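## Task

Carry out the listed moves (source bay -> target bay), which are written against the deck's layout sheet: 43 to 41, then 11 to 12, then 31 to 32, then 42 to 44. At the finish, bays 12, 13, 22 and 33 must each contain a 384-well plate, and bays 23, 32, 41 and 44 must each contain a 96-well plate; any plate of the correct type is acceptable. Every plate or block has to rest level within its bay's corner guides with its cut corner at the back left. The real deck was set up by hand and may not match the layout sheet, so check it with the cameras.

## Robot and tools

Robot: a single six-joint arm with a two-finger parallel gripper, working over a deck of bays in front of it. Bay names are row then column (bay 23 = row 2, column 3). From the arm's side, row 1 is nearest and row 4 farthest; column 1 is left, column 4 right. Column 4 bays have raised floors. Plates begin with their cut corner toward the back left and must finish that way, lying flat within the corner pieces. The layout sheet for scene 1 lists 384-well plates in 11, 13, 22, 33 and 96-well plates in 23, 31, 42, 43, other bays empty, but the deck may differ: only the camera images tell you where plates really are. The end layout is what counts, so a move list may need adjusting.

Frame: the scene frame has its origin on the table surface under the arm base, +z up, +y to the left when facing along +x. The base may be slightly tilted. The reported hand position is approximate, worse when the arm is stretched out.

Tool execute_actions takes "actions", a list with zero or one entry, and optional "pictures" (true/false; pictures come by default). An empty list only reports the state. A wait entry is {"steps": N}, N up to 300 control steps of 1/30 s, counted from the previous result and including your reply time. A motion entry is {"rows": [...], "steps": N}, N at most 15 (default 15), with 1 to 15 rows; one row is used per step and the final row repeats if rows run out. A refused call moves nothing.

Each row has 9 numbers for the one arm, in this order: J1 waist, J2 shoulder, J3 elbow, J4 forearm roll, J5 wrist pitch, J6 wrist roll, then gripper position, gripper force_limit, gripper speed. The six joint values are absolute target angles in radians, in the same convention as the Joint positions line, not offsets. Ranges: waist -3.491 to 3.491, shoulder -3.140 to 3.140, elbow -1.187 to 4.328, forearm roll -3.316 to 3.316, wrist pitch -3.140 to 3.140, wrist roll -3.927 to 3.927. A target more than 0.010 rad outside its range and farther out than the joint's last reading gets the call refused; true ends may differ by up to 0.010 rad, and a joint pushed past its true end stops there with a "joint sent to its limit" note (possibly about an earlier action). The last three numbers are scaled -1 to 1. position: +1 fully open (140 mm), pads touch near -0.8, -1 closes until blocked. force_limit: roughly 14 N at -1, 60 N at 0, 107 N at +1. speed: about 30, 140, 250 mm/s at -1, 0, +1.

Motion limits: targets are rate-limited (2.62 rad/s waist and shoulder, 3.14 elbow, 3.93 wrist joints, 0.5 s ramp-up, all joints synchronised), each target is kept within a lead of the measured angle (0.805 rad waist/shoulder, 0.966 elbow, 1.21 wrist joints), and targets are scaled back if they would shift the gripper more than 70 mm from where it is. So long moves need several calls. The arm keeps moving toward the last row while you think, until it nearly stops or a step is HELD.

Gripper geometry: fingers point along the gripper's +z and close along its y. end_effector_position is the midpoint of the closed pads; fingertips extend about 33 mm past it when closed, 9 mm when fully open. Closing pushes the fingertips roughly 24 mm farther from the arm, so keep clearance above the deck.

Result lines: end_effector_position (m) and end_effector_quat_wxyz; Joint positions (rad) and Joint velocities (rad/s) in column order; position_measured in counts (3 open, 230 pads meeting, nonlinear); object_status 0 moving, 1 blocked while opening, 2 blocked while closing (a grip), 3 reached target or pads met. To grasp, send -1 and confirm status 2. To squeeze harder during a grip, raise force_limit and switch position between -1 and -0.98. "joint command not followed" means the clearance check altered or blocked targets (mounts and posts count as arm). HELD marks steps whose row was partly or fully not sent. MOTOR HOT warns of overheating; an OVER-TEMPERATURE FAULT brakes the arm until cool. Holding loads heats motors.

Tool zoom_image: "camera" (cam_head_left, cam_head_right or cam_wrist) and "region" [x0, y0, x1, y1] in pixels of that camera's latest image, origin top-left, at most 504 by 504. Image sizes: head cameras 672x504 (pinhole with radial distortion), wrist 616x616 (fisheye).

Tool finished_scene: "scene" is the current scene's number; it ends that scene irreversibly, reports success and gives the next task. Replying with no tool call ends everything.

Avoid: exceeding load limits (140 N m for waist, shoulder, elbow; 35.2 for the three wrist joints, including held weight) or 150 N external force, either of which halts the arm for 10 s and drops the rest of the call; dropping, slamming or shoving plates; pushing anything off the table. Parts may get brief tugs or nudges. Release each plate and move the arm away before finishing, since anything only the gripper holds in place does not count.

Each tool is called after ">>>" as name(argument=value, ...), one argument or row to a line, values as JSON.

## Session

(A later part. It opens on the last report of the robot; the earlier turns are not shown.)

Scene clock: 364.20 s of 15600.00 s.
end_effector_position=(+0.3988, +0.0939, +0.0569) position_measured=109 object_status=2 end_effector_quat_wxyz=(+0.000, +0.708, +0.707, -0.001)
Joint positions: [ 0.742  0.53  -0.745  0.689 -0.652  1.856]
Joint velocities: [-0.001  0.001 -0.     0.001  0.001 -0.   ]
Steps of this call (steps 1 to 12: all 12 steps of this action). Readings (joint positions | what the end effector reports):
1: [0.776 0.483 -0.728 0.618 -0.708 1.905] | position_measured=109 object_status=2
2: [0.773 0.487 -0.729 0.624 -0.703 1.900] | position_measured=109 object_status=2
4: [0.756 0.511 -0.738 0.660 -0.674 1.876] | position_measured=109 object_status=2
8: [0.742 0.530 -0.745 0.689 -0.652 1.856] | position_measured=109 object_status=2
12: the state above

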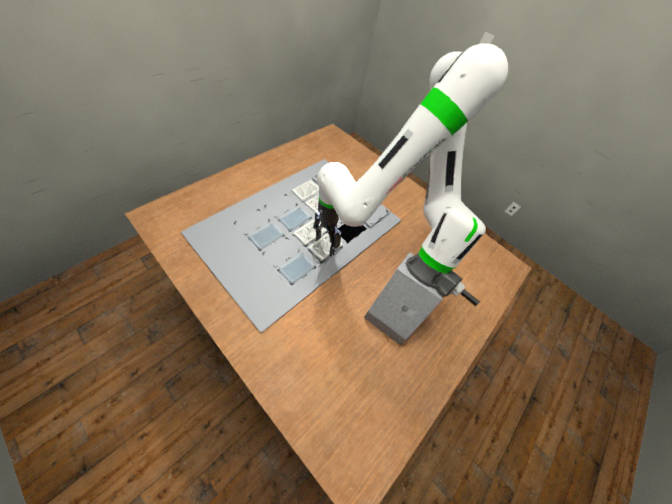

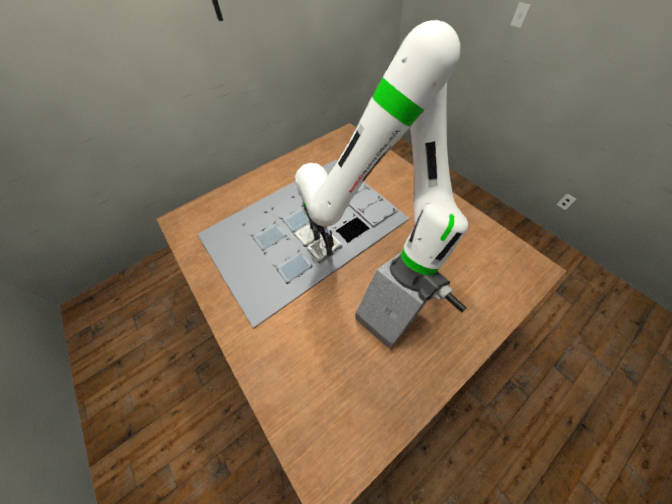

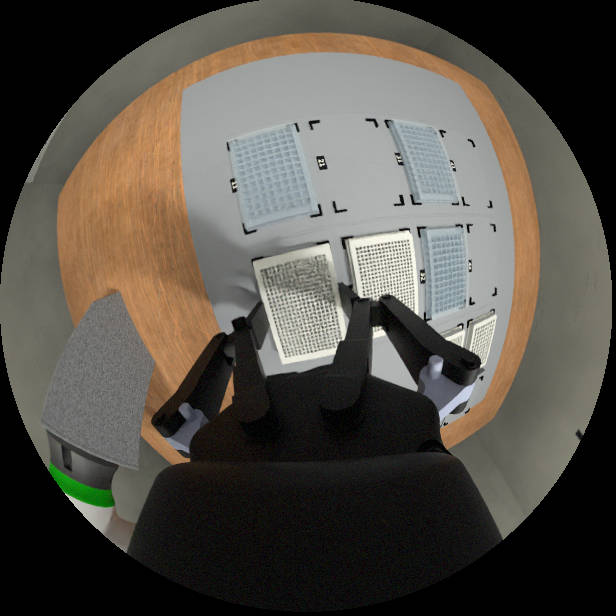

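>>> execute_actions(
  actions=[
    {"rows":[[0.7444,0.5271,-0.7508,0.6904,-0.6493,1.8514,-1,0,-0.5],[0.7444,0.5271,-0.7508,0.6904,-0.6493,1.8514,-1,0,-0.5],[0.7444,0.5271,-0.7508,0.6904,-0.6493,1.8514,-1,0,-0.5],[0.7388,0.5346,-0.7522,0.701,-0.6412,1.845,-1,0,-0.5],[0.7388,0.5346,-0.7522,0.701,-0.6412,1.845,-1,0,-0.5],[0.7332,0.5422,-0.7537,0.7117,-0.6331,1.8385,-1,0,-0.5],[0.7332,0.5422,-0.7537,0.7117,-0.6331,1.8385,-1,0,-0.5],[0.7276,0.5497,-0.7551,0.7223,-0.625,1.832,-1,0,-0.5]],"steps":13},
  ],
)

>>> zoom_image(
  camera="cam_wrist",
  region=[200, 210, 400, 380],
)

Scene clock: 379.43 s of 15600.00 s.
end_effector_position=(+0.3970, +0.0945, +0.0467) position_measured=109 object_status=2 end_effector_quat_wxyz=(-0.001, +0.707, +0.707, -0.001)
Joint positions: [ 0.728  0.55  -0.755  0.722 -0.625  1.832]
Joint velocities: [-0.002  0.    -0.    -0.     0.002 -0.001]
Steps of this call (steps 1 to 15: the robot went on to your last target; steps 16 to 90: nothing new was sent; then 11.80 s passed at rest; steps 91 to 103: all 13 steps of this action). Readings (joint positions | what the end effector reports):
91: [0.742 0.530 -0.745 0.689 -0.651 1.856] | position_measured=109 object_status=2
92: [0.743 0.529 -0.748 0.690 -0.650 1.853] | position_measured=109 object_status=2
94: [0.744 0.527 -0.751 0.691 -0.649 1.851] | position_measured=109 object_status=2
98: [0.733 0.542 -0.754 0.711 -0.633 1.839] | position_measured=109 object_status=2
103: the state above

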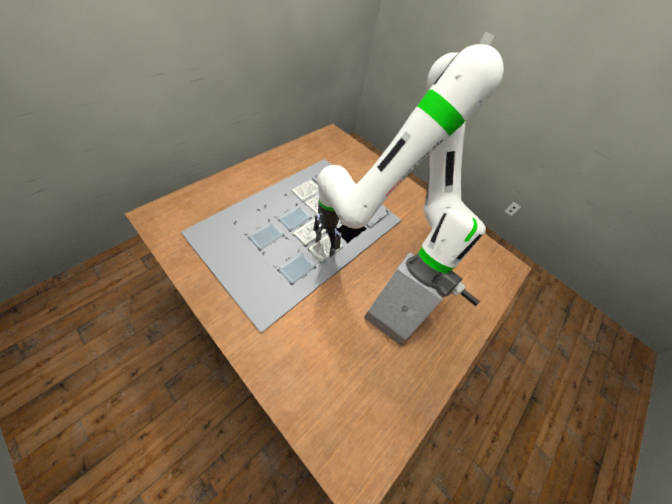

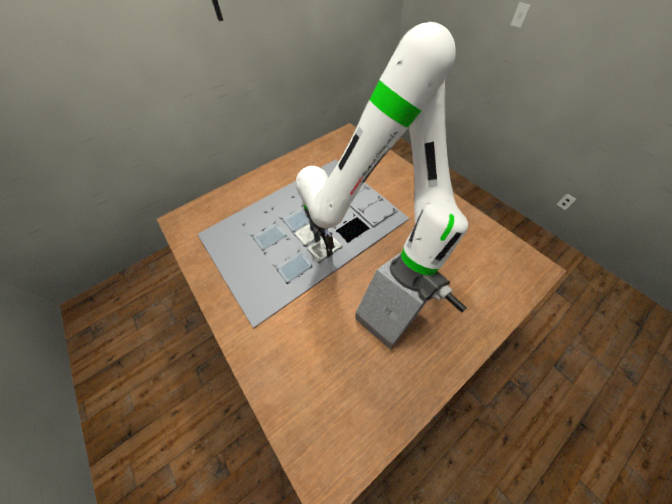

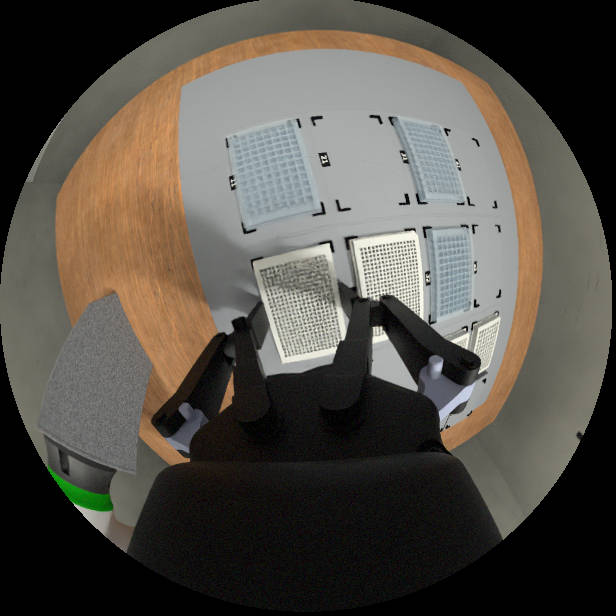

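Region (200, 210, 400, 380) of cam_wrist's 616x616 image, scaled by 2.520, with more detail than that image has; it fills the top 428 rows of this view, and the rest is white.

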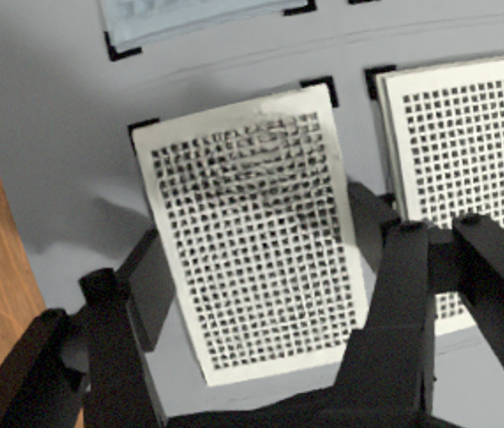

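>>> execute_actions(
  actions=[
    {"rows":[[0.7276,0.5497,-0.7551,0.7223,-0.625,1.832,0.3,0,-0.5]],"steps":8},
  ],
  pictures=false,
)

>>> execute_actions(
  actions=[
    {"rows":[[0.777,0.482,-0.7307,0.6186,-0.707,1.903,0.3,0,-0.5]],"steps":9},
  ],
  pictures=false,
)

>>> execute_actions(
  actions=[
    {"rows":[[1.0242,0.7689,-0.4247,0.459,-0.7685,1.804,0.3,0,-0.5]]},
  ],
  pictures=false,
)

>>> execute_actions(
  actions=[
    {"rows":[[1.010,0.7982,-0.4344,0.488,-0.7317,1.7845,0.3,0,-0.5]],"steps":12},
  ],
)

>>> zoom_image(
  camera="cam_wrist",
  region=[200, 210, 400, 380],
)

Scene clock: 406.80 s of 15600.00 s.
end_effector_position=(+0.3968, +0.0945, +0.0465) position_measured=91 object_status=0 end_effector_quat_wxyz=(-0.001, +0.707, +0.707, -0.001)
Joint positions: [ 0.728  0.55  -0.755  0.722 -0.625  1.832]
Joint velocities: [-0.002 -0.001 -0.001 -0.    -0.001  0.001]
Steps of this call (steps 1 to 15: the robot went on to your last target; steps 16 to 90: nothing new was sent; then 24.10 s passed at rest; steps 91 to 98: all 8 steps of this action). Readings (joint positions | what the end effector reports):
91: [0.728 0.550 -0.755 0.722 -0.625 1.832] | position_measured=109 object_status=0
92: [0.728 0.550 -0.755 0.722 -0.625 1.832] | position_measured=109 object_status=0
94: [0.728 0.550 -0.755 0.722 -0.625 1.832] | position_measured=97 object_status=0
98: the state above

Scene clock: 407.10 s of 15600.00 s.
end_effector_position=(+0.3968, +0.0933, +0.0791) position_measured=91 object_status=3 end_effector_quat_wxyz=(-0.000, +0.708, +0.707, -0.001)
Joint positions: [ 0.777  0.482 -0.731  0.619 -0.707  1.903]
Joint velocities: [ 0.002 -0.001 -0.001 -0.003 -0.005  0.005]
Steps of this call (steps 1 to 9: all 9 steps of this action). Readings (joint positions | what the end effector reports):
1: [0.728 0.550 -0.755 0.722 -0.625 1.832] | position_measured=91 object_status=0
2: [0.730 0.546 -0.754 0.715 -0.630 1.836] | position_measured=91 object_status=0
4: [0.748 0.521 -0.745 0.678 -0.660 1.862] | position_measured=91 object_status=0
8: [0.777 0.482 -0.731 0.619 -0.706 1.903] | position_measured=91 object_status=3
9: the state above

Scene clock: 407.60 s of 15600.00 s.
end_effector_position=(+0.3978, +0.2585, +0.0814) position_measured=91 object_status=3 end_effector_quat_wxyz=(-0.001, +0.708, +0.706, -0.001)
Joint positions: [ 1.021  0.765 -0.429  0.461 -0.768  1.805]
Joint velocities: [ 0.157  0.182  0.193 -0.102 -0.039 -0.063]
Steps of this call (steps 1 to 15: all 15 steps of this action). Readings (joint positions | what the end effector reports):
1: [0.777 0.482 -0.730 0.618 -0.707 1.903] | position_measured=91 object_status=3
2: [0.781 0.486 -0.726 0.616 -0.708 1.902] | position_measured=91 object_status=3
4: [0.802 0.511 -0.699 0.602 -0.713 1.893] | position_measured=91 object_status=3
8: [0.891 0.615 -0.589 0.545 -0.735 1.857] | position_measured=91 object_status=3
15: the state above

Scene clock: 408.00 s of 15600.00 s.
end_effector_position=(+0.3978, +0.2609, +0.0642) position_measured=91 object_status=3 end_effector_quat_wxyz=(-0.000, +0.708, +0.706, -0.001)
Joint positions: [ 1.01   0.798 -0.435  0.488 -0.732  1.785]
Joint velocities: [-0.     0.     0.     0.     0.002 -0.   ]
Steps of this call (steps 1 to 12: all 12 steps of this action). Readings (joint positions | what the end effector reports):
1: [1.024 0.769 -0.426 0.460 -0.768 1.804] | position_measured=91 object_status=3
2: [1.023 0.774 -0.426 0.463 -0.764 1.801] | position_measured=91 object_status=3
4: [1.013 0.794 -0.433 0.482 -0.739 1.788] | position_measured=91 object_status=3
8: [1.010 0.798 -0.435 0.488 -0.732 1.785] | position_measured=91 object_status=3
12: the state above

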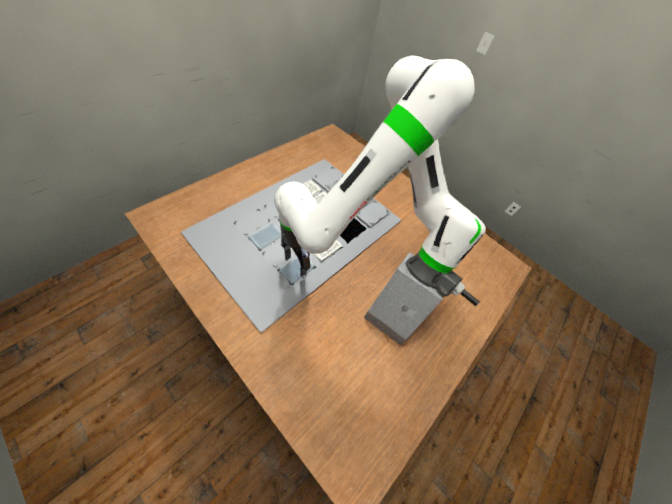

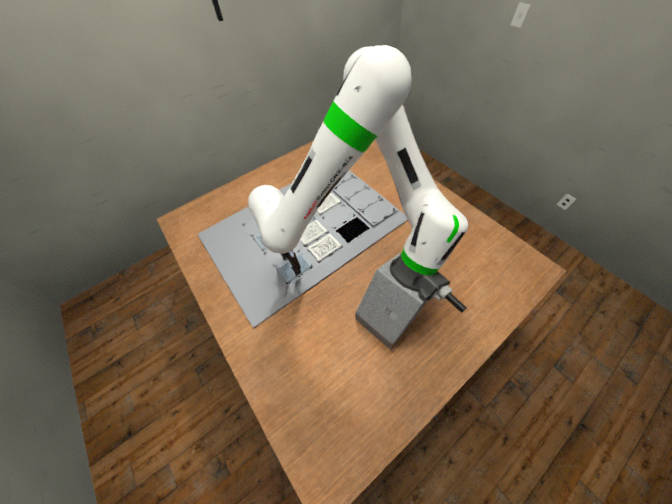

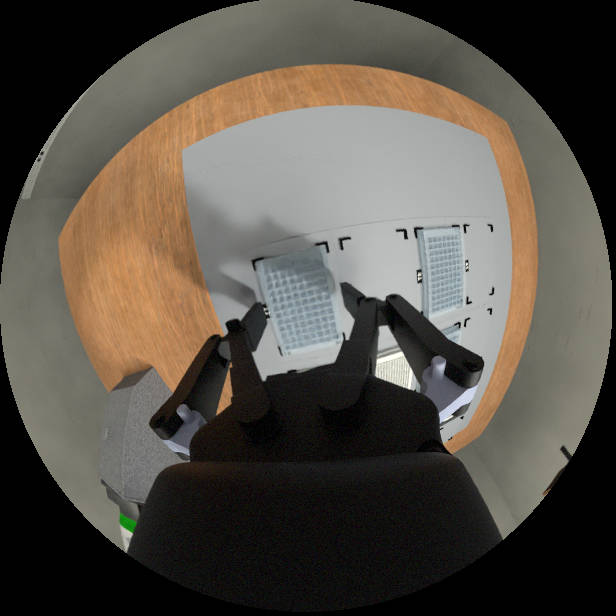

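Region (200, 210, 400, 380) of cam_wrist's 616x616 image, scaled by 2.520, with more detail than that image has; it fills the top 428 rows of this view, and the rest is white.

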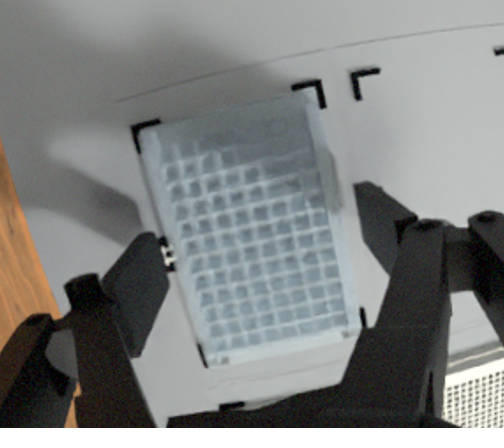

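>>> execute_actions(
  actions=[
    {"rows":[[1.0145,0.7955,-0.4430,0.4883,-0.7275,1.781,0.3,0,-0.5],[1.0145,0.7955,-0.4430,0.4883,-0.7275,1.781,0.3,0,-0.5],[1.0145,0.7955,-0.4430,0.4883,-0.7275,1.781,0.3,0,-0.5],[1.0145,0.7955,-0.4430,0.4883,-0.7275,1.781,0.3,0,-0.5],[1.0071,0.8103,-0.4474,0.503,-0.7093,1.7715,0.3,0,-0.5],[1.0071,0.8103,-0.4474,0.503,-0.7093,1.7715,0.3,0,-0.5],[1.0071,0.8103,-0.4474,0.503,-0.7093,1.7715,0.3,0,-0.5],[0.9998,0.8251,-0.4517,0.5177,-0.6912,1.762,0.3,0,-0.5]],"steps":13},
  ],
  pictures=false,
)

>>> execute_actions(
  actions=[
    {"rows":[[0.9998,0.8251,-0.4517,0.5177,-0.6912,1.762,-1,0,-0.5]],"steps":12},
  ],
)

>>> zoom_image(
  camera="cam_wrist",
  region=[200, 210, 400, 380],
)

Scene clock: 429.80 s of 15600.00 s.
end_effector_position=(+0.3942, +0.2605, +0.0470) position_measured=91 object_status=3 end_effector_quat_wxyz=(-0.001, +0.706, +0.708, -0.001)
Joint positions: [ 1.     0.825 -0.452  0.518 -0.691  1.762]
Joint velocities: [ 0.002  0.     0.     0.     0.001 -0.001]
Steps of this call (steps 1 to 15: the robot went on to your last target; steps 16 to 90: nothing new was sent; then 18.37 s passed at rest; steps 91 to 103: all 13 steps of this action). Readings (joint positions | what the end effector reports):
91: [1.010 0.798 -0.435 0.488 -0.732 1.784] | position_measured=91 object_status=3
92: [1.012 0.797 -0.438 0.488 -0.729 1.783] | position_measured=91 object_status=3
94: [1.014 0.796 -0.443 0.488 -0.728 1.781] | position_measured=91 object_status=3
98: [1.007 0.810 -0.448 0.503 -0.709 1.772] | position_measured=91 object_status=3
103: the state above

Scene clock: 430.20 s of 15600.00 s.
end_effector_position=(+0.3945, +0.2607, +0.0471) position_measured=109 object_status=0 end_effector_quat_wxyz=(-0.001, +0.706, +0.708, -0.001)
Joint positions: [ 1.     0.825 -0.452  0.518 -0.691  1.762]
Joint velocities: [-0.001 -0.    -0.001 -0.002 -0.001  0.   ]
Steps of this call (steps 1 to 12: all 12 steps of this action). Readings (joint positions | what the end effector reports):
1: [1.000 0.825 -0.452 0.518 -0.691 1.762] | position_measured=91 object_status=0
2: [1.000 0.825 -0.452 0.518 -0.691 1.762] | position_measured=94 object_status=0
4: [1.000 0.825 -0.452 0.518 -0.691 1.762] | position_measured=103 object_status=0
8: [1.000 0.825 -0.452 0.518 -0.691 1.762] | position_measured=109 object_status=0
12: the state above

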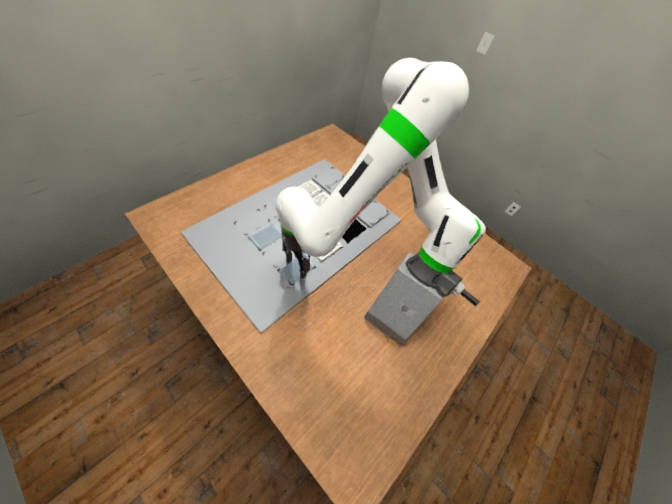

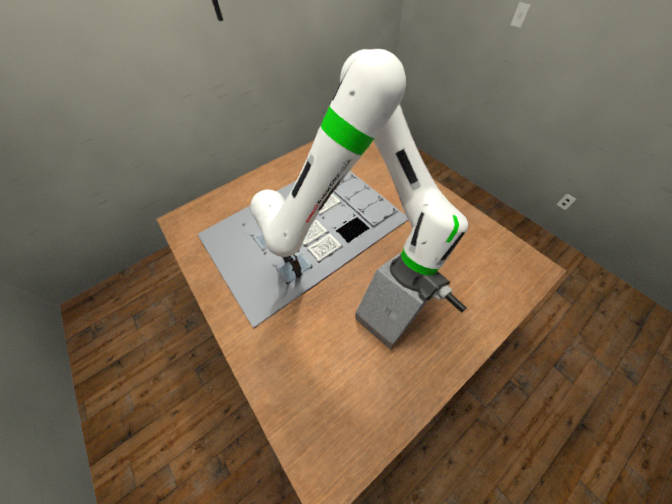

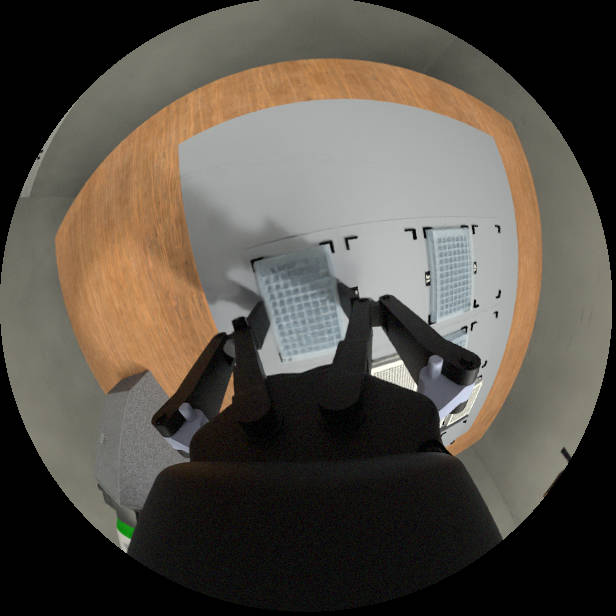

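Region (200, 210, 400, 380) of cam_wrist's 616x616 image, scaled by 2.520, with more detail than that image has; it fills the top 428 rows of this view, and the rest is white.

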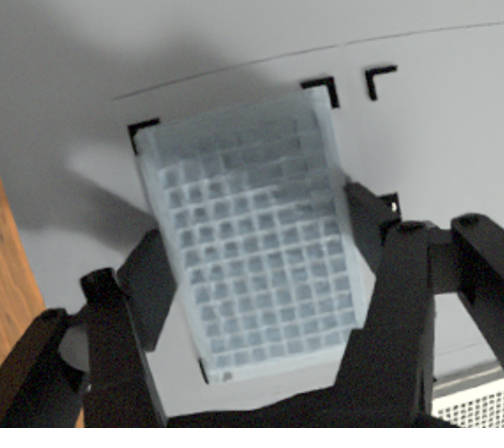

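>>> execute_actions(
  actions=[
    {"rows":[[1.028,0.7664,-0.4323,0.459,-0.7648,1.801,-1,0,-0.5]],"steps":9},
  ],
  pictures=false,
)

>>> execute_actions(
  actions=[
    {"rows":[[0.647,0.623,-0.431,0.593,-0.811,2.104,-1,0,-0.5]],"steps":13},
  ],
  pictures=false,
)

>>> execute_actions(
  actions=[
    {"rows":[[0.3601,0.4232,-0.537,0.6595,-0.7934,2.3495,-1,0,-0.5]]},
  ],
  pictures=false,
)

>>> execute_actions(
  actions=[
    {"steps":4},
  ],
  pictures=false,
)

>>> execute_actions(
  actions=[
    {"rows":[[0.3386,0.4535,-0.5462,0.6945,-0.7554,2.3265,-1,0,-0.5],[0.3386,0.4535,-0.5462,0.6945,-0.7554,2.3265,-1,0,-0.5],[0.3386,0.4535,-0.5462,0.6945,-0.7554,2.3265,-1,0,-0.5],[0.3386,0.4535,-0.5462,0.6945,-0.7554,2.3265,-1,0,-0.5],[0.3386,0.4535,-0.5462,0.6945,-0.7554,2.3265,-1,0,-0.5],[0.3331,0.4612,-0.5485,0.7035,-0.7459,2.321,-1,0,-0.5],[0.3331,0.4612,-0.5485,0.7035,-0.7459,2.321,-1,0,-0.5],[0.3277,0.4689,-0.5508,0.7125,-0.7363,2.3155,-1,0,-0.5],[0.3277,0.4689,-0.5508,0.7125,-0.7363,2.3155,-1,0,-0.5],[0.3222,0.4766,-0.5531,0.7215,-0.7268,2.310,-1,0,-0.5]],"steps":15},
  ],
)

>>> zoom_image(
  camera="cam_wrist",
  region=[200, 210, 400, 380],
)

Scene clock: 448.90 s of 15600.00 s.
end_effector_position=(+0.3943, +0.2600, +0.0806) position_measured=110 object_status=2 end_effector_quat_wxyz=(-0.001, +0.708, +0.707, -0.002)
Joint positions: [ 1.028  0.767 -0.432  0.459 -0.765  1.801]
Joint velocities: [ 0.001  0.    -0.     0.     0.     0.001]
Steps of this call (steps 1 to 15: the robot went on to your last target; steps 16 to 90: nothing new was sent; then 15.40 s passed at rest; steps 91 to 99: all 9 steps of this action). Readings (joint positions | what the end effector reports):
91: [1.000 0.825 -0.452 0.517 -0.692 1.762] | position_measured=109 object_status=2
92: [1.001 0.822 -0.451 0.513 -0.696 1.765] | position_measured=109 object_status=2
94: [1.013 0.796 -0.443 0.488 -0.728 1.781] | position_measured=110 object_status=2
98: [1.028 0.767 -0.432 0.459 -0.765 1.801] | position_measured=110 object_status=2
99: the state above

Scene clock: 449.33 s of 15600.00 s.
end_effector_position=(+0.4819, +0.1426, +0.0817) position_measured=110 object_status=2 end_effector_quat_wxyz=(-0.002, +0.706, +0.708, -0.001)
Joint positions: [ 0.746  0.66  -0.431  0.558 -0.799  2.025]
Joint velocities: [-0.835 -0.313  0.003  0.293 -0.1    0.66 ]
Steps of this call (steps 1 to 13: all 13 steps of this action). Readings (joint positions | what the end effector reports):
1: [1.028 0.767 -0.432 0.459 -0.765 1.801] | position_measured=110 object_status=2
2: [1.024 0.765 -0.432 0.460 -0.765 1.805] | position_measured=110 object_status=2
4: [0.999 0.755 -0.432 0.469 -0.768 1.825] | position_measured=110 object_status=2
8: [0.890 0.715 -0.432 0.507 -0.782 1.910] | position_measured=110 object_status=2
13: the state above

Scene clock: 449.83 s of 15600.00 s.
end_effector_position=(+0.5050, -0.0709, +0.0793) position_measured=110 object_status=2 end_effector_quat_wxyz=(-0.001, +0.708, +0.706, -0.002)
Joint positions: [ 0.366  0.427 -0.535  0.658 -0.794  2.344]
Joint velocities: [-0.245 -0.157 -0.086  0.061  0.011  0.203]
Steps of this call (steps 1 to 15: all 15 steps of this action). Readings (joint positions | what the end effector reports):
1: [0.718 0.650 -0.431 0.568 -0.802 2.047] | position_measured=110 object_status=2
2: [0.690 0.637 -0.432 0.576 -0.804 2.071] | position_measured=110 object_status=2
4: [0.634 0.602 -0.440 0.591 -0.803 2.118] | position_measured=110 object_status=2
8: [0.524 0.530 -0.478 0.618 -0.799 2.211] | position_measured=110 object_status=2
15: the state above

Scene clock: 449.97 s of 15600.00 s.
end_effector_position=(+0.5045, -0.0745, +0.0792) position_measured=110 object_status=2 end_effector_quat_wxyz=(-0.001, +0.708, +0.706, -0.002)
Joint positions: [ 0.36   0.423 -0.537  0.66  -0.793  2.349]
Joint velocities: [ 0.001 -0.003 -0.001 -0.     0.001  0.002]
Steps of this call (steps 1 to 4: the robot went on to your last target). Readings (joint positions | what the end effector reports):
1: [0.361 0.424 -0.537 0.659 -0.793 2.348] | position_measured=110 object_status=2
2: [0.360 0.423 -0.537 0.659 -0.793 2.349] | position_measured=110 object_status=2
4: the state above

Scene clock: 450.47 s of 15600.00 s.
end_effector_position=(+0.5051, -0.0744, +0.0491) position_measured=110 object_status=2 end_effector_quat_wxyz=(-0.001, +0.707, +0.707, -0.002)
Joint positions: [ 0.322  0.477 -0.553  0.722 -0.727  2.31 ]
Joint velocities: [ 0.001  0.    -0.    -0.     0.    -0.001]
Steps of this call (steps 1 to 15: all 15 steps of this action). Readings (joint positions | what the end effector reports):
1: [0.360 0.423 -0.537 0.660 -0.793 2.349] | position_measured=110 object_status=2
2: [0.357 0.427 -0.538 0.665 -0.788 2.346] | position_measured=110 object_status=2
4: [0.343 0.447 -0.544 0.687 -0.763 2.331] | position_measured=110 object_status=2
8: [0.333 0.461 -0.549 0.703 -0.746 2.321] | position_measured=110 object_status=2
15: the state above

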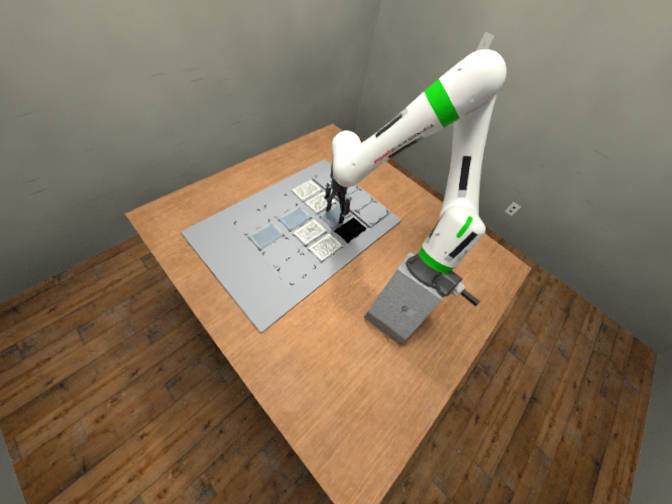

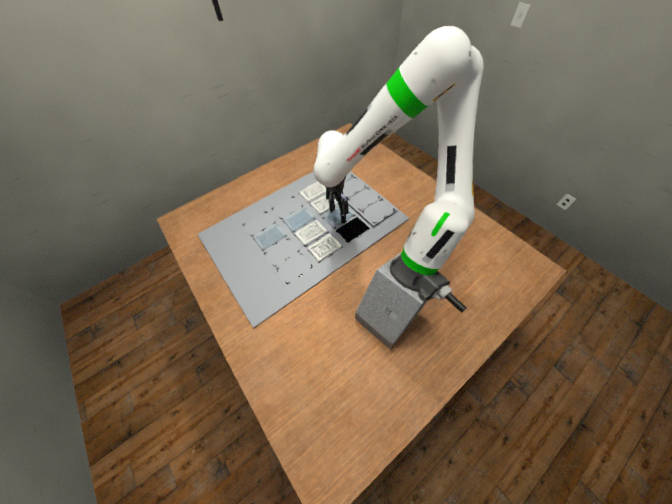

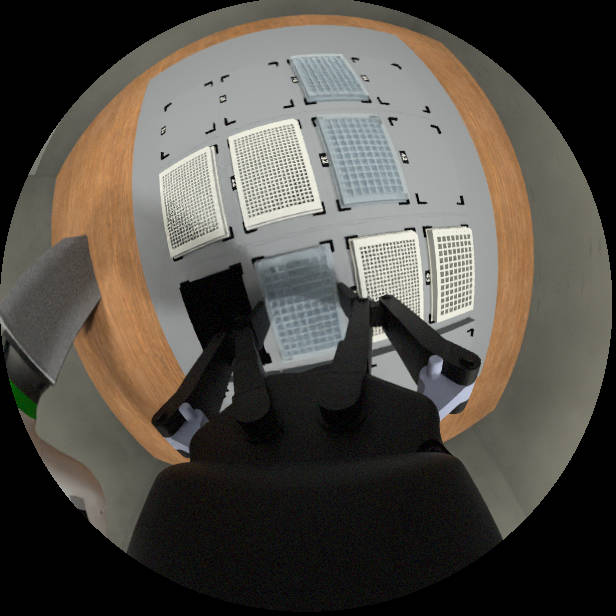

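Region (200, 210, 400, 380) of cam_wrist's 616x616 image, scaled by 2.520, with more detail than that image has; it fills the top 428 rows of this view, and the rest is white.

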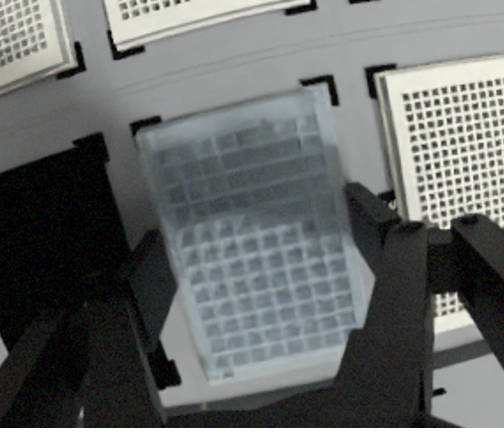

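>>> execute_actions(
  actions=[
    {"rows":[[0.3222,0.4766,-0.5531,0.7215,-0.7268,2.310,0.3,0,-0.5]],"steps":8},
  ],
  pictures=false,
)

>>> execute_actions(
  actions=[
    {"rows":[[0.3601,0.4232,-0.537,0.6595,-0.7934,2.3495,0.3,0,-0.5]],"steps":8},
  ],
  pictures=false,
)

>>> execute_actions(
  actions=[
    {"rows":[[0.3051,0.8201,0.2400,0.5181,-1.0888,2.654,0.3,0,-0.5]]},
  ],
  pictures=false,
)

>>> execute_actions(
  actions=[
    {"steps":7},
  ],
  pictures=false,
)

>>> execute_actions(
  actions=[
    {"rows":[[0.2824,0.8583,0.2273,0.5368,-1.0358,2.642,0.3,0,-0.5]],"steps":13},
  ],
)

>>> zoom_image(
  camera="cam_wrist",
  region=[200, 210, 400, 380],
)

Scene clock: 472.93 s of 15600.00 s.
end_effector_position=(+0.5048, -0.0744, +0.0489) position_measured=91 object_status=0 end_effector_quat_wxyz=(-0.001, +0.708, +0.707, -0.002)
Joint positions: [ 0.322  0.477 -0.553  0.721 -0.727  2.31 ]
Joint velocities: [ 0.002  0.001 -0.    -0.    -0.     0.   ]
Steps of this call (steps 1 to 15: the robot went on to your last target; steps 16 to 90: nothing new was sent; then 19.20 s passed at rest; steps 91 to 98: all 8 steps of this action). Readings (joint positions | what the end effector reports):
91: [0.322 0.477 -0.553 0.721 -0.727 2.310] | position_measured=110 object_status=0
92: [0.322 0.477 -0.553 0.721 -0.727 2.310] | position_measured=110 object_status=0
94: [0.322 0.477 -0.553 0.721 -0.727 2.310] | position_measured=98 object_status=0
98: the state above

Scene clock: 473.20 s of 15600.00 s.
end_effector_position=(+0.5044, -0.0746, +0.0791) position_measured=91 object_status=3 end_effector_quat_wxyz=(-0.001, +0.708, +0.706, -0.002)
Joint positions: [ 0.36   0.423 -0.537  0.66  -0.793  2.349]
Joint velocities: [ 0.     0.001 -0.    -0.007 -0.007  0.004]
Steps of this call (steps 1 to 8: all 8 steps of this action). Readings (joint positions | what the end effector reports):
1: [0.322 0.476 -0.553 0.721 -0.727 2.310] | position_measured=91 object_status=0
2: [0.325 0.473 -0.552 0.716 -0.732 2.313] | position_measured=91 object_status=0
4: [0.342 0.448 -0.545 0.688 -0.763 2.331] | position_measured=91 object_status=0
8: the state above

Scene clock: 473.70 s of 15600.00 s.
end_effector_position=(+0.6548, -0.0758, +0.0950) position_measured=91 object_status=3 end_effector_quat_wxyz=(+0.004, +0.709, +0.705, -0.004)
Joint positions: [ 0.324  0.682 -0.031  0.567 -0.986  2.548]
Joint velocities: [-0.106  0.757  1.48  -0.268 -0.559  0.576]
Steps of this call (steps 1 to 15: all 15 steps of this action). Readings (joint positions | what the end effector reports):
1: [0.360 0.423 -0.537 0.659 -0.793 2.350] | position_measured=91 object_status=3
2: [0.360 0.426 -0.532 0.658 -0.796 2.352] | position_measured=91 object_status=3
4: [0.358 0.441 -0.502 0.653 -0.807 2.363] | position_measured=91 object_status=3
8: [0.348 0.514 -0.360 0.627 -0.861 2.419] | position_measured=91 object_status=3
15: the state above

Scene clock: 473.93 s of 15600.00 s.
end_effector_position=(+0.7158, -0.0756, +0.0970) position_measured=91 object_status=3 end_effector_quat_wxyz=(-0.001, +0.707, +0.707, -0.002)
Joint positions: [ 0.306  0.813  0.225  0.521 -1.083  2.648]
Joint velocities: [-0.029  0.211  0.411 -0.075 -0.157  0.16 ]
Steps of this call (steps 1 to 7: the robot went on to your last target). Readings (joint positions | what the end effector reports):
1: [0.321 0.708 0.020 0.558 -1.005 2.568] | position_measured=91 object_status=3
2: [0.317 0.733 0.069 0.549 -1.024 2.587] | position_measured=91 object_status=3
4: [0.311 0.775 0.152 0.534 -1.055 2.620] | position_measured=91 object_status=3
7: the state above

Scene clock: 474.37 s of 15600.00 s.
end_effector_position=(+0.7192, -0.0759, +0.0638) position_measured=91 object_status=3 end_effector_quat_wxyz=(-0.001, +0.707, +0.707, -0.002)
Joint positions: [ 0.282  0.858  0.227  0.537 -1.036  2.642]
Joint velocities: [ 0.     0.001 -0.    -0.    -0.     0.   ]
Steps of this call (steps 1 to 13: all 13 steps of this action). Readings (joint positions | what the end effector reports):
1: [0.305 0.818 0.236 0.519 -1.087 2.652] | position_measured=91 object_status=3
2: [0.303 0.825 0.239 0.520 -1.085 2.652] | position_measured=91 object_status=3
4: [0.290 0.850 0.234 0.530 -1.057 2.646] | position_measured=91 object_status=3
8: [0.282 0.858 0.227 0.537 -1.036 2.642] | position_measured=91 object_status=3
13: the state above

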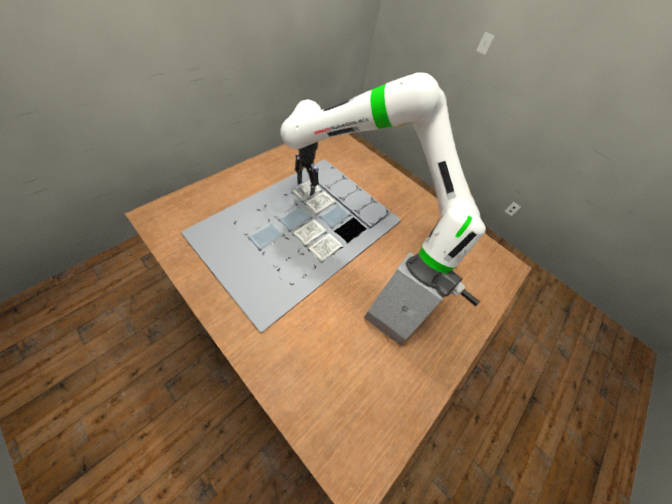

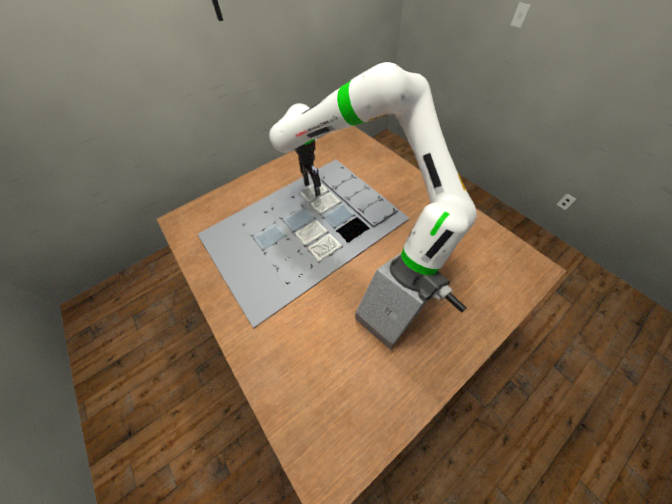

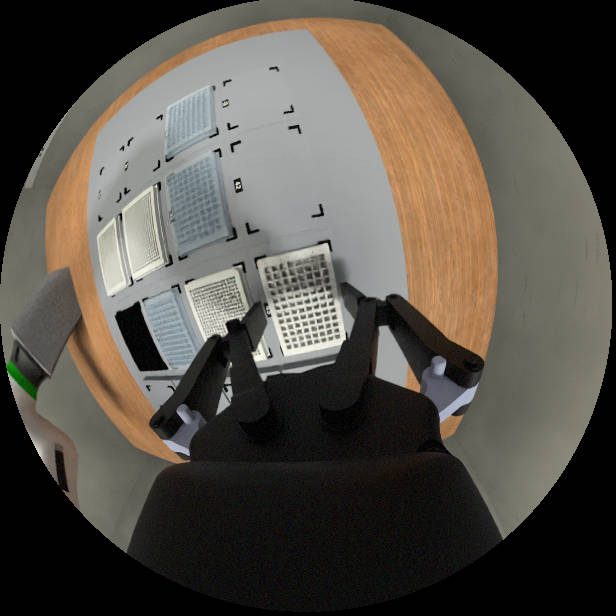

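Region (200, 210, 400, 380) of cam_wrist's 616x616 image, scaled by 2.520, with more detail than that image has; it fills the top 428 rows of this view, and the rest is white.

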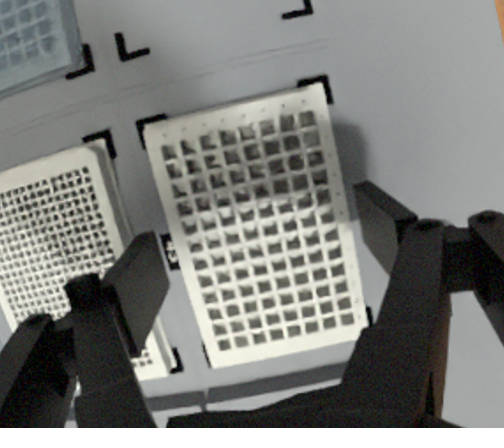

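>>> execute_actions(
  actions=[
    {"rows":[[0.277,0.8678,0.2254,0.5412,-1.0239,2.639,0.3,0,-0.5],[0.277,0.8678,0.2254,0.5412,-1.0239,2.639,0.3,0,-0.5],[0.277,0.8678,0.2254,0.5412,-1.0239,2.639,0.3,0,-0.5],[0.2717,0.8773,0.2234,0.5456,-1.0119,2.636,0.3,0,-0.5]],"steps":9},
  ],
  pictures=false,
)

>>> execute_actions(
  actions=[
    {"rows":[[0.2717,0.8773,0.2234,0.5456,-1.0119,2.636,-1,0,-0.5]],"steps":12},
  ],
)

>>> zoom_image(
  camera="cam_wrist",
  region=[200, 210, 400, 380],
)

Scene clock: 481.67 s of 15600.00 s.
end_effector_position=(+0.7191, -0.0756, +0.0482) position_measured=91 object_status=3 end_effector_quat_wxyz=(-0.001, +0.708, +0.707, -0.002)
Joint positions: [ 0.272  0.877  0.223  0.546 -1.012  2.636]
Joint velocities: [-0.002 -0.001 -0.     0.    -0.001  0.   ]
Steps of this call (steps 1 to 15: the robot went on to your last target; steps 16 to 90: nothing new was sent; then 4.00 s passed at rest; steps 91 to 99: all 9 steps of this action). Readings (joint positions | what the end effector reports):
91: [0.282 0.859 0.227 0.537 -1.035 2.642] | position_measured=91 object_status=3
92: [0.281 0.862 0.227 0.538 -1.030 2.641] | position_measured=91 object_status=3
94: [0.277 0.869 0.225 0.540 -1.024 2.639] | position_measured=91 object_status=3
98: [0.272 0.877 0.223 0.546 -1.012 2.636] | position_measured=91 object_status=3
99: the state above

Scene clock: 482.07 s of 15600.00 s.
end_effector_position=(+0.7194, -0.0757, +0.0485) position_measured=109 object_status=0 end_effector_quat_wxyz=(-0.001, +0.708, +0.706, -0.001)
Joint positions: [ 0.272  0.877  0.224  0.546 -1.012  2.636]
Joint velocities: [ 0.001 -0.    -0.     0.    -0.002  0.001]
Steps of this call (steps 1 to 12: all 12 steps of this action). Readings (joint positions | what the end effector reports):
1: [0.272 0.877 0.223 0.546 -1.012 2.636] | position_measured=91 object_status=0
2: [0.272 0.877 0.223 0.546 -1.012 2.636] | position_measured=94 object_status=0
4: [0.272 0.877 0.223 0.546 -1.012 2.636] | position_measured=103 object_status=0
8: [0.272 0.877 0.224 0.546 -1.012 2.636] | position_measured=109 object_status=0
12: the state above

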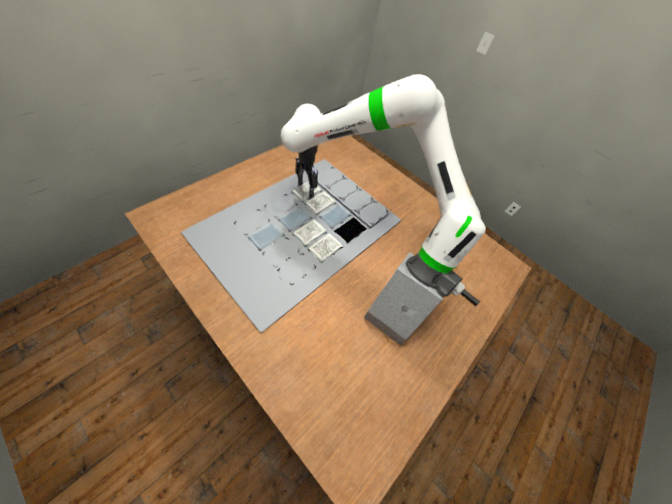

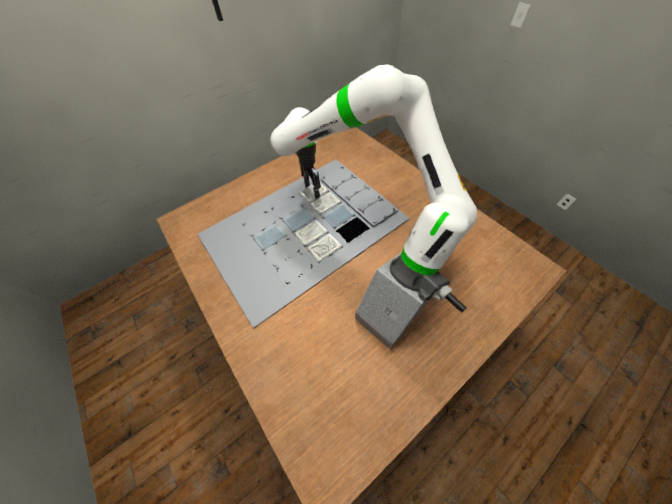

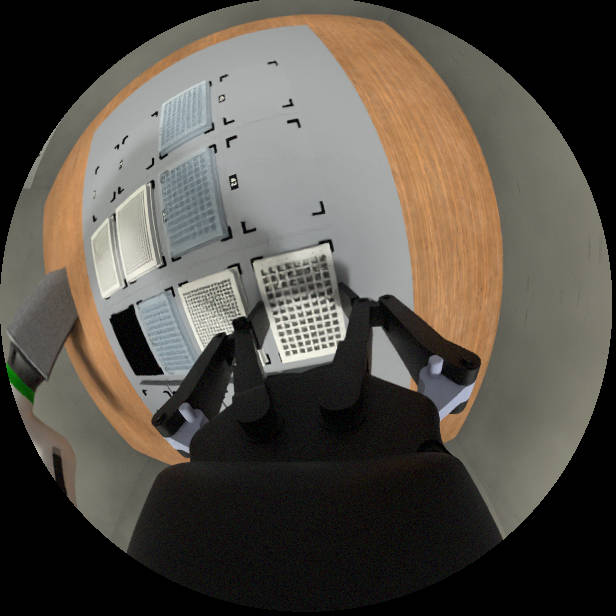

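Region (200, 210, 400, 380) of cam_wrist's 616x616 image, scaled by 2.520, with more detail than that image has; it fills the top 428 rows of this view, and the rest is white.

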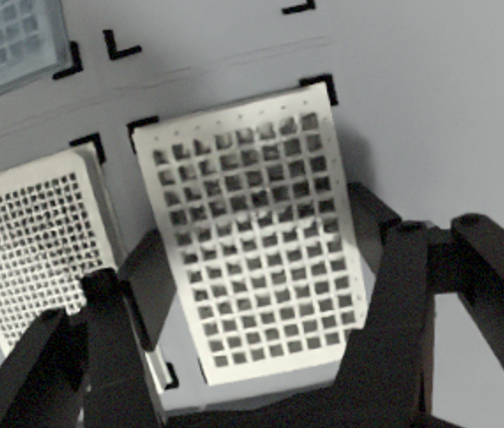

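>>> execute_actions(
  actions=[
    {"rows":[[0.3051,0.8211,0.2420,0.5181,-1.0898,2.654,-1,0,-0.5]],"steps":10},
  ],
  pictures=false,
)

>>> execute_actions(
  actions=[
    {"rows":[[0.0945,0.7623,0.3242,0.506,-1.1219,2.911,-1,0,-0.5]]},
  ],
  pictures=false,
)

>>> execute_actions(
  actions=[
    {"rows":[[0.0814,0.7844,0.3164,0.514,-1.0902,2.906,-1,0,-0.5]],"steps":12},
  ],
)

>>> zoom_image(
  camera="cam_wrist",
  region=[200, 210, 400, 380],
)

>>> zoom_image(
  camera="cam_head_left",
  region=[280, 130, 400, 230],
)

Scene clock: 509.30 s of 15600.00 s.
end_effector_position=(+0.7194, -0.0756, +0.0970) position_measured=110 object_status=2 end_effector_quat_wxyz=(-0.001, +0.707, +0.707, -0.002)
Joint positions: [ 0.305  0.821  0.242  0.518 -1.09   2.654]
Joint velocities: [-0.     0.001  0.     0.    -0.003  0.001]
Steps of this call (steps 1 to 15: the robot went on to your last target; steps 16 to 90: nothing new was sent; then 23.90 s passed at rest; steps 91 to 100: all 10 steps of this action). Readings (joint positions | what the end effector reports):
91: [0.272 0.877 0.223 0.545 -1.012 2.636] | position_measured=109 object_status=2
92: [0.274 0.874 0.224 0.543 -1.018 2.637] | position_measured=109 object_status=2
94: [0.288 0.849 0.232 0.531 -1.053 2.645] | position_measured=110 object_status=2
98: [0.305 0.821 0.242 0.518 -1.090 2.654] | position_measured=110 object_status=2
100: the state above

Scene clock: 509.80 s of 15600.00 s.
end_effector_position=(+0.7193, -0.2414, +0.0983) position_measured=110 object_status=2 end_effector_quat_wxyz=(-0.001, +0.707, +0.707, -0.001)
Joint positions: [ 0.094  0.762  0.324  0.506 -1.122  2.911]
Joint velocities: [ 0.002 -0.     0.    -0.007 -0.001  0.01 ]
Steps of this call (steps 1 to 15: all 15 steps of this action). Readings (joint positions | what the end effector reports):
1: [0.305 0.821 0.242 0.518 -1.090 2.654] | position_measured=110 object_status=2
2: [0.301 0.820 0.243 0.518 -1.090 2.660] | position_measured=110 object_status=2
4: [0.276 0.813 0.253 0.516 -1.094 2.690] | position_measured=110 object_status=2
8: [0.186 0.788 0.288 0.511 -1.108 2.799] | position_measured=110 object_status=2
15: the state above

Scene clock: 510.20 s of 15600.00 s.
end_effector_position=(+0.7195, -0.2414, +0.0785) position_measured=110 object_status=2 end_effector_quat_wxyz=(-0.001, +0.707, +0.707, -0.002)
Joint positions: [ 0.081  0.784  0.316  0.514 -1.09   2.906]
Joint velocities: [ 0.    -0.    -0.    -0.    -0.002  0.001]
Steps of this call (steps 1 to 12: all 12 steps of this action). Readings (joint positions | what the end effector reports):
1: [0.094 0.763 0.324 0.506 -1.122 2.911] | position_measured=110 object_status=2
2: [0.092 0.766 0.323 0.507 -1.116 2.910] | position_measured=110 object_status=2
4: [0.083 0.783 0.317 0.512 -1.094 2.907] | position_measured=110 object_status=2
8: [0.081 0.784 0.316 0.514 -1.090 2.906] | position_measured=110 object_status=2
12: the state above

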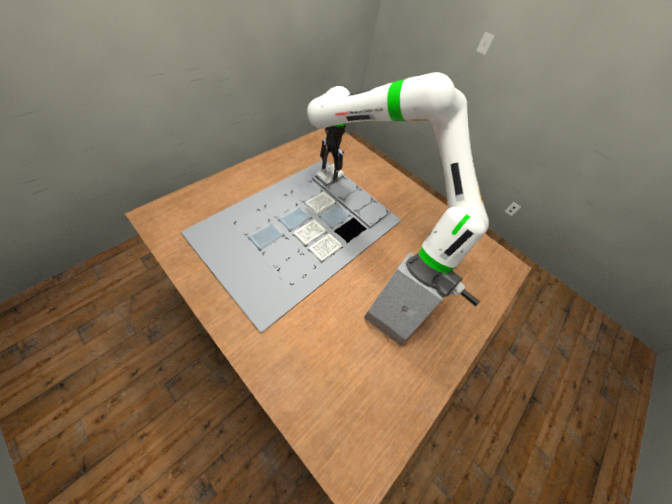

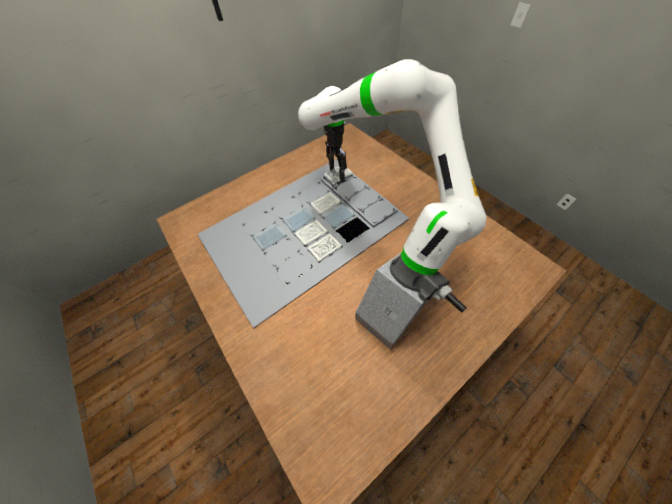

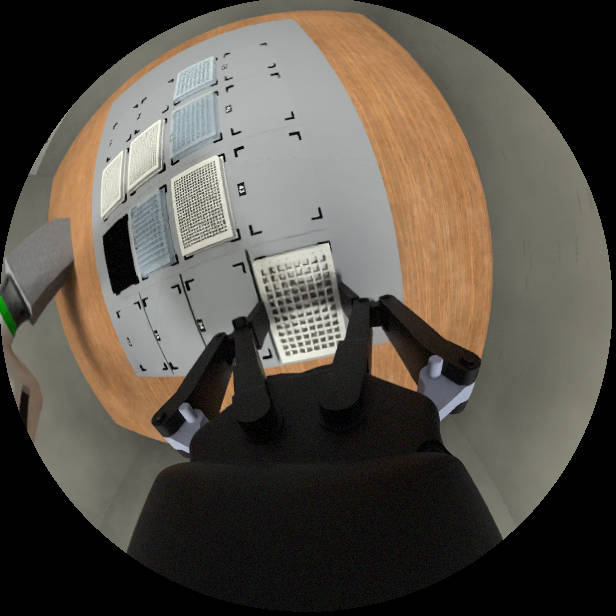

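Region (200, 210, 400, 380) of cam_wrist's 616x616 image, scaled by 2.520, with more detail than that image has; it fills the top 428 rows of this view, and the rest is white.

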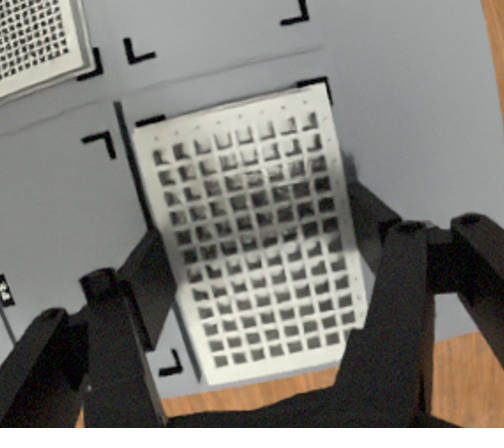

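Region (280, 130, 400, 230) of cam_head_left's 672x504 image, scaled by 4.200, with more detail than that image has.

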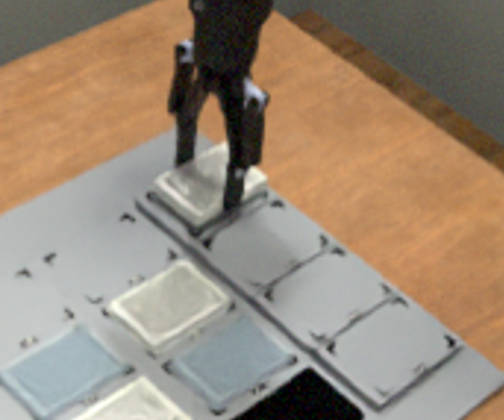

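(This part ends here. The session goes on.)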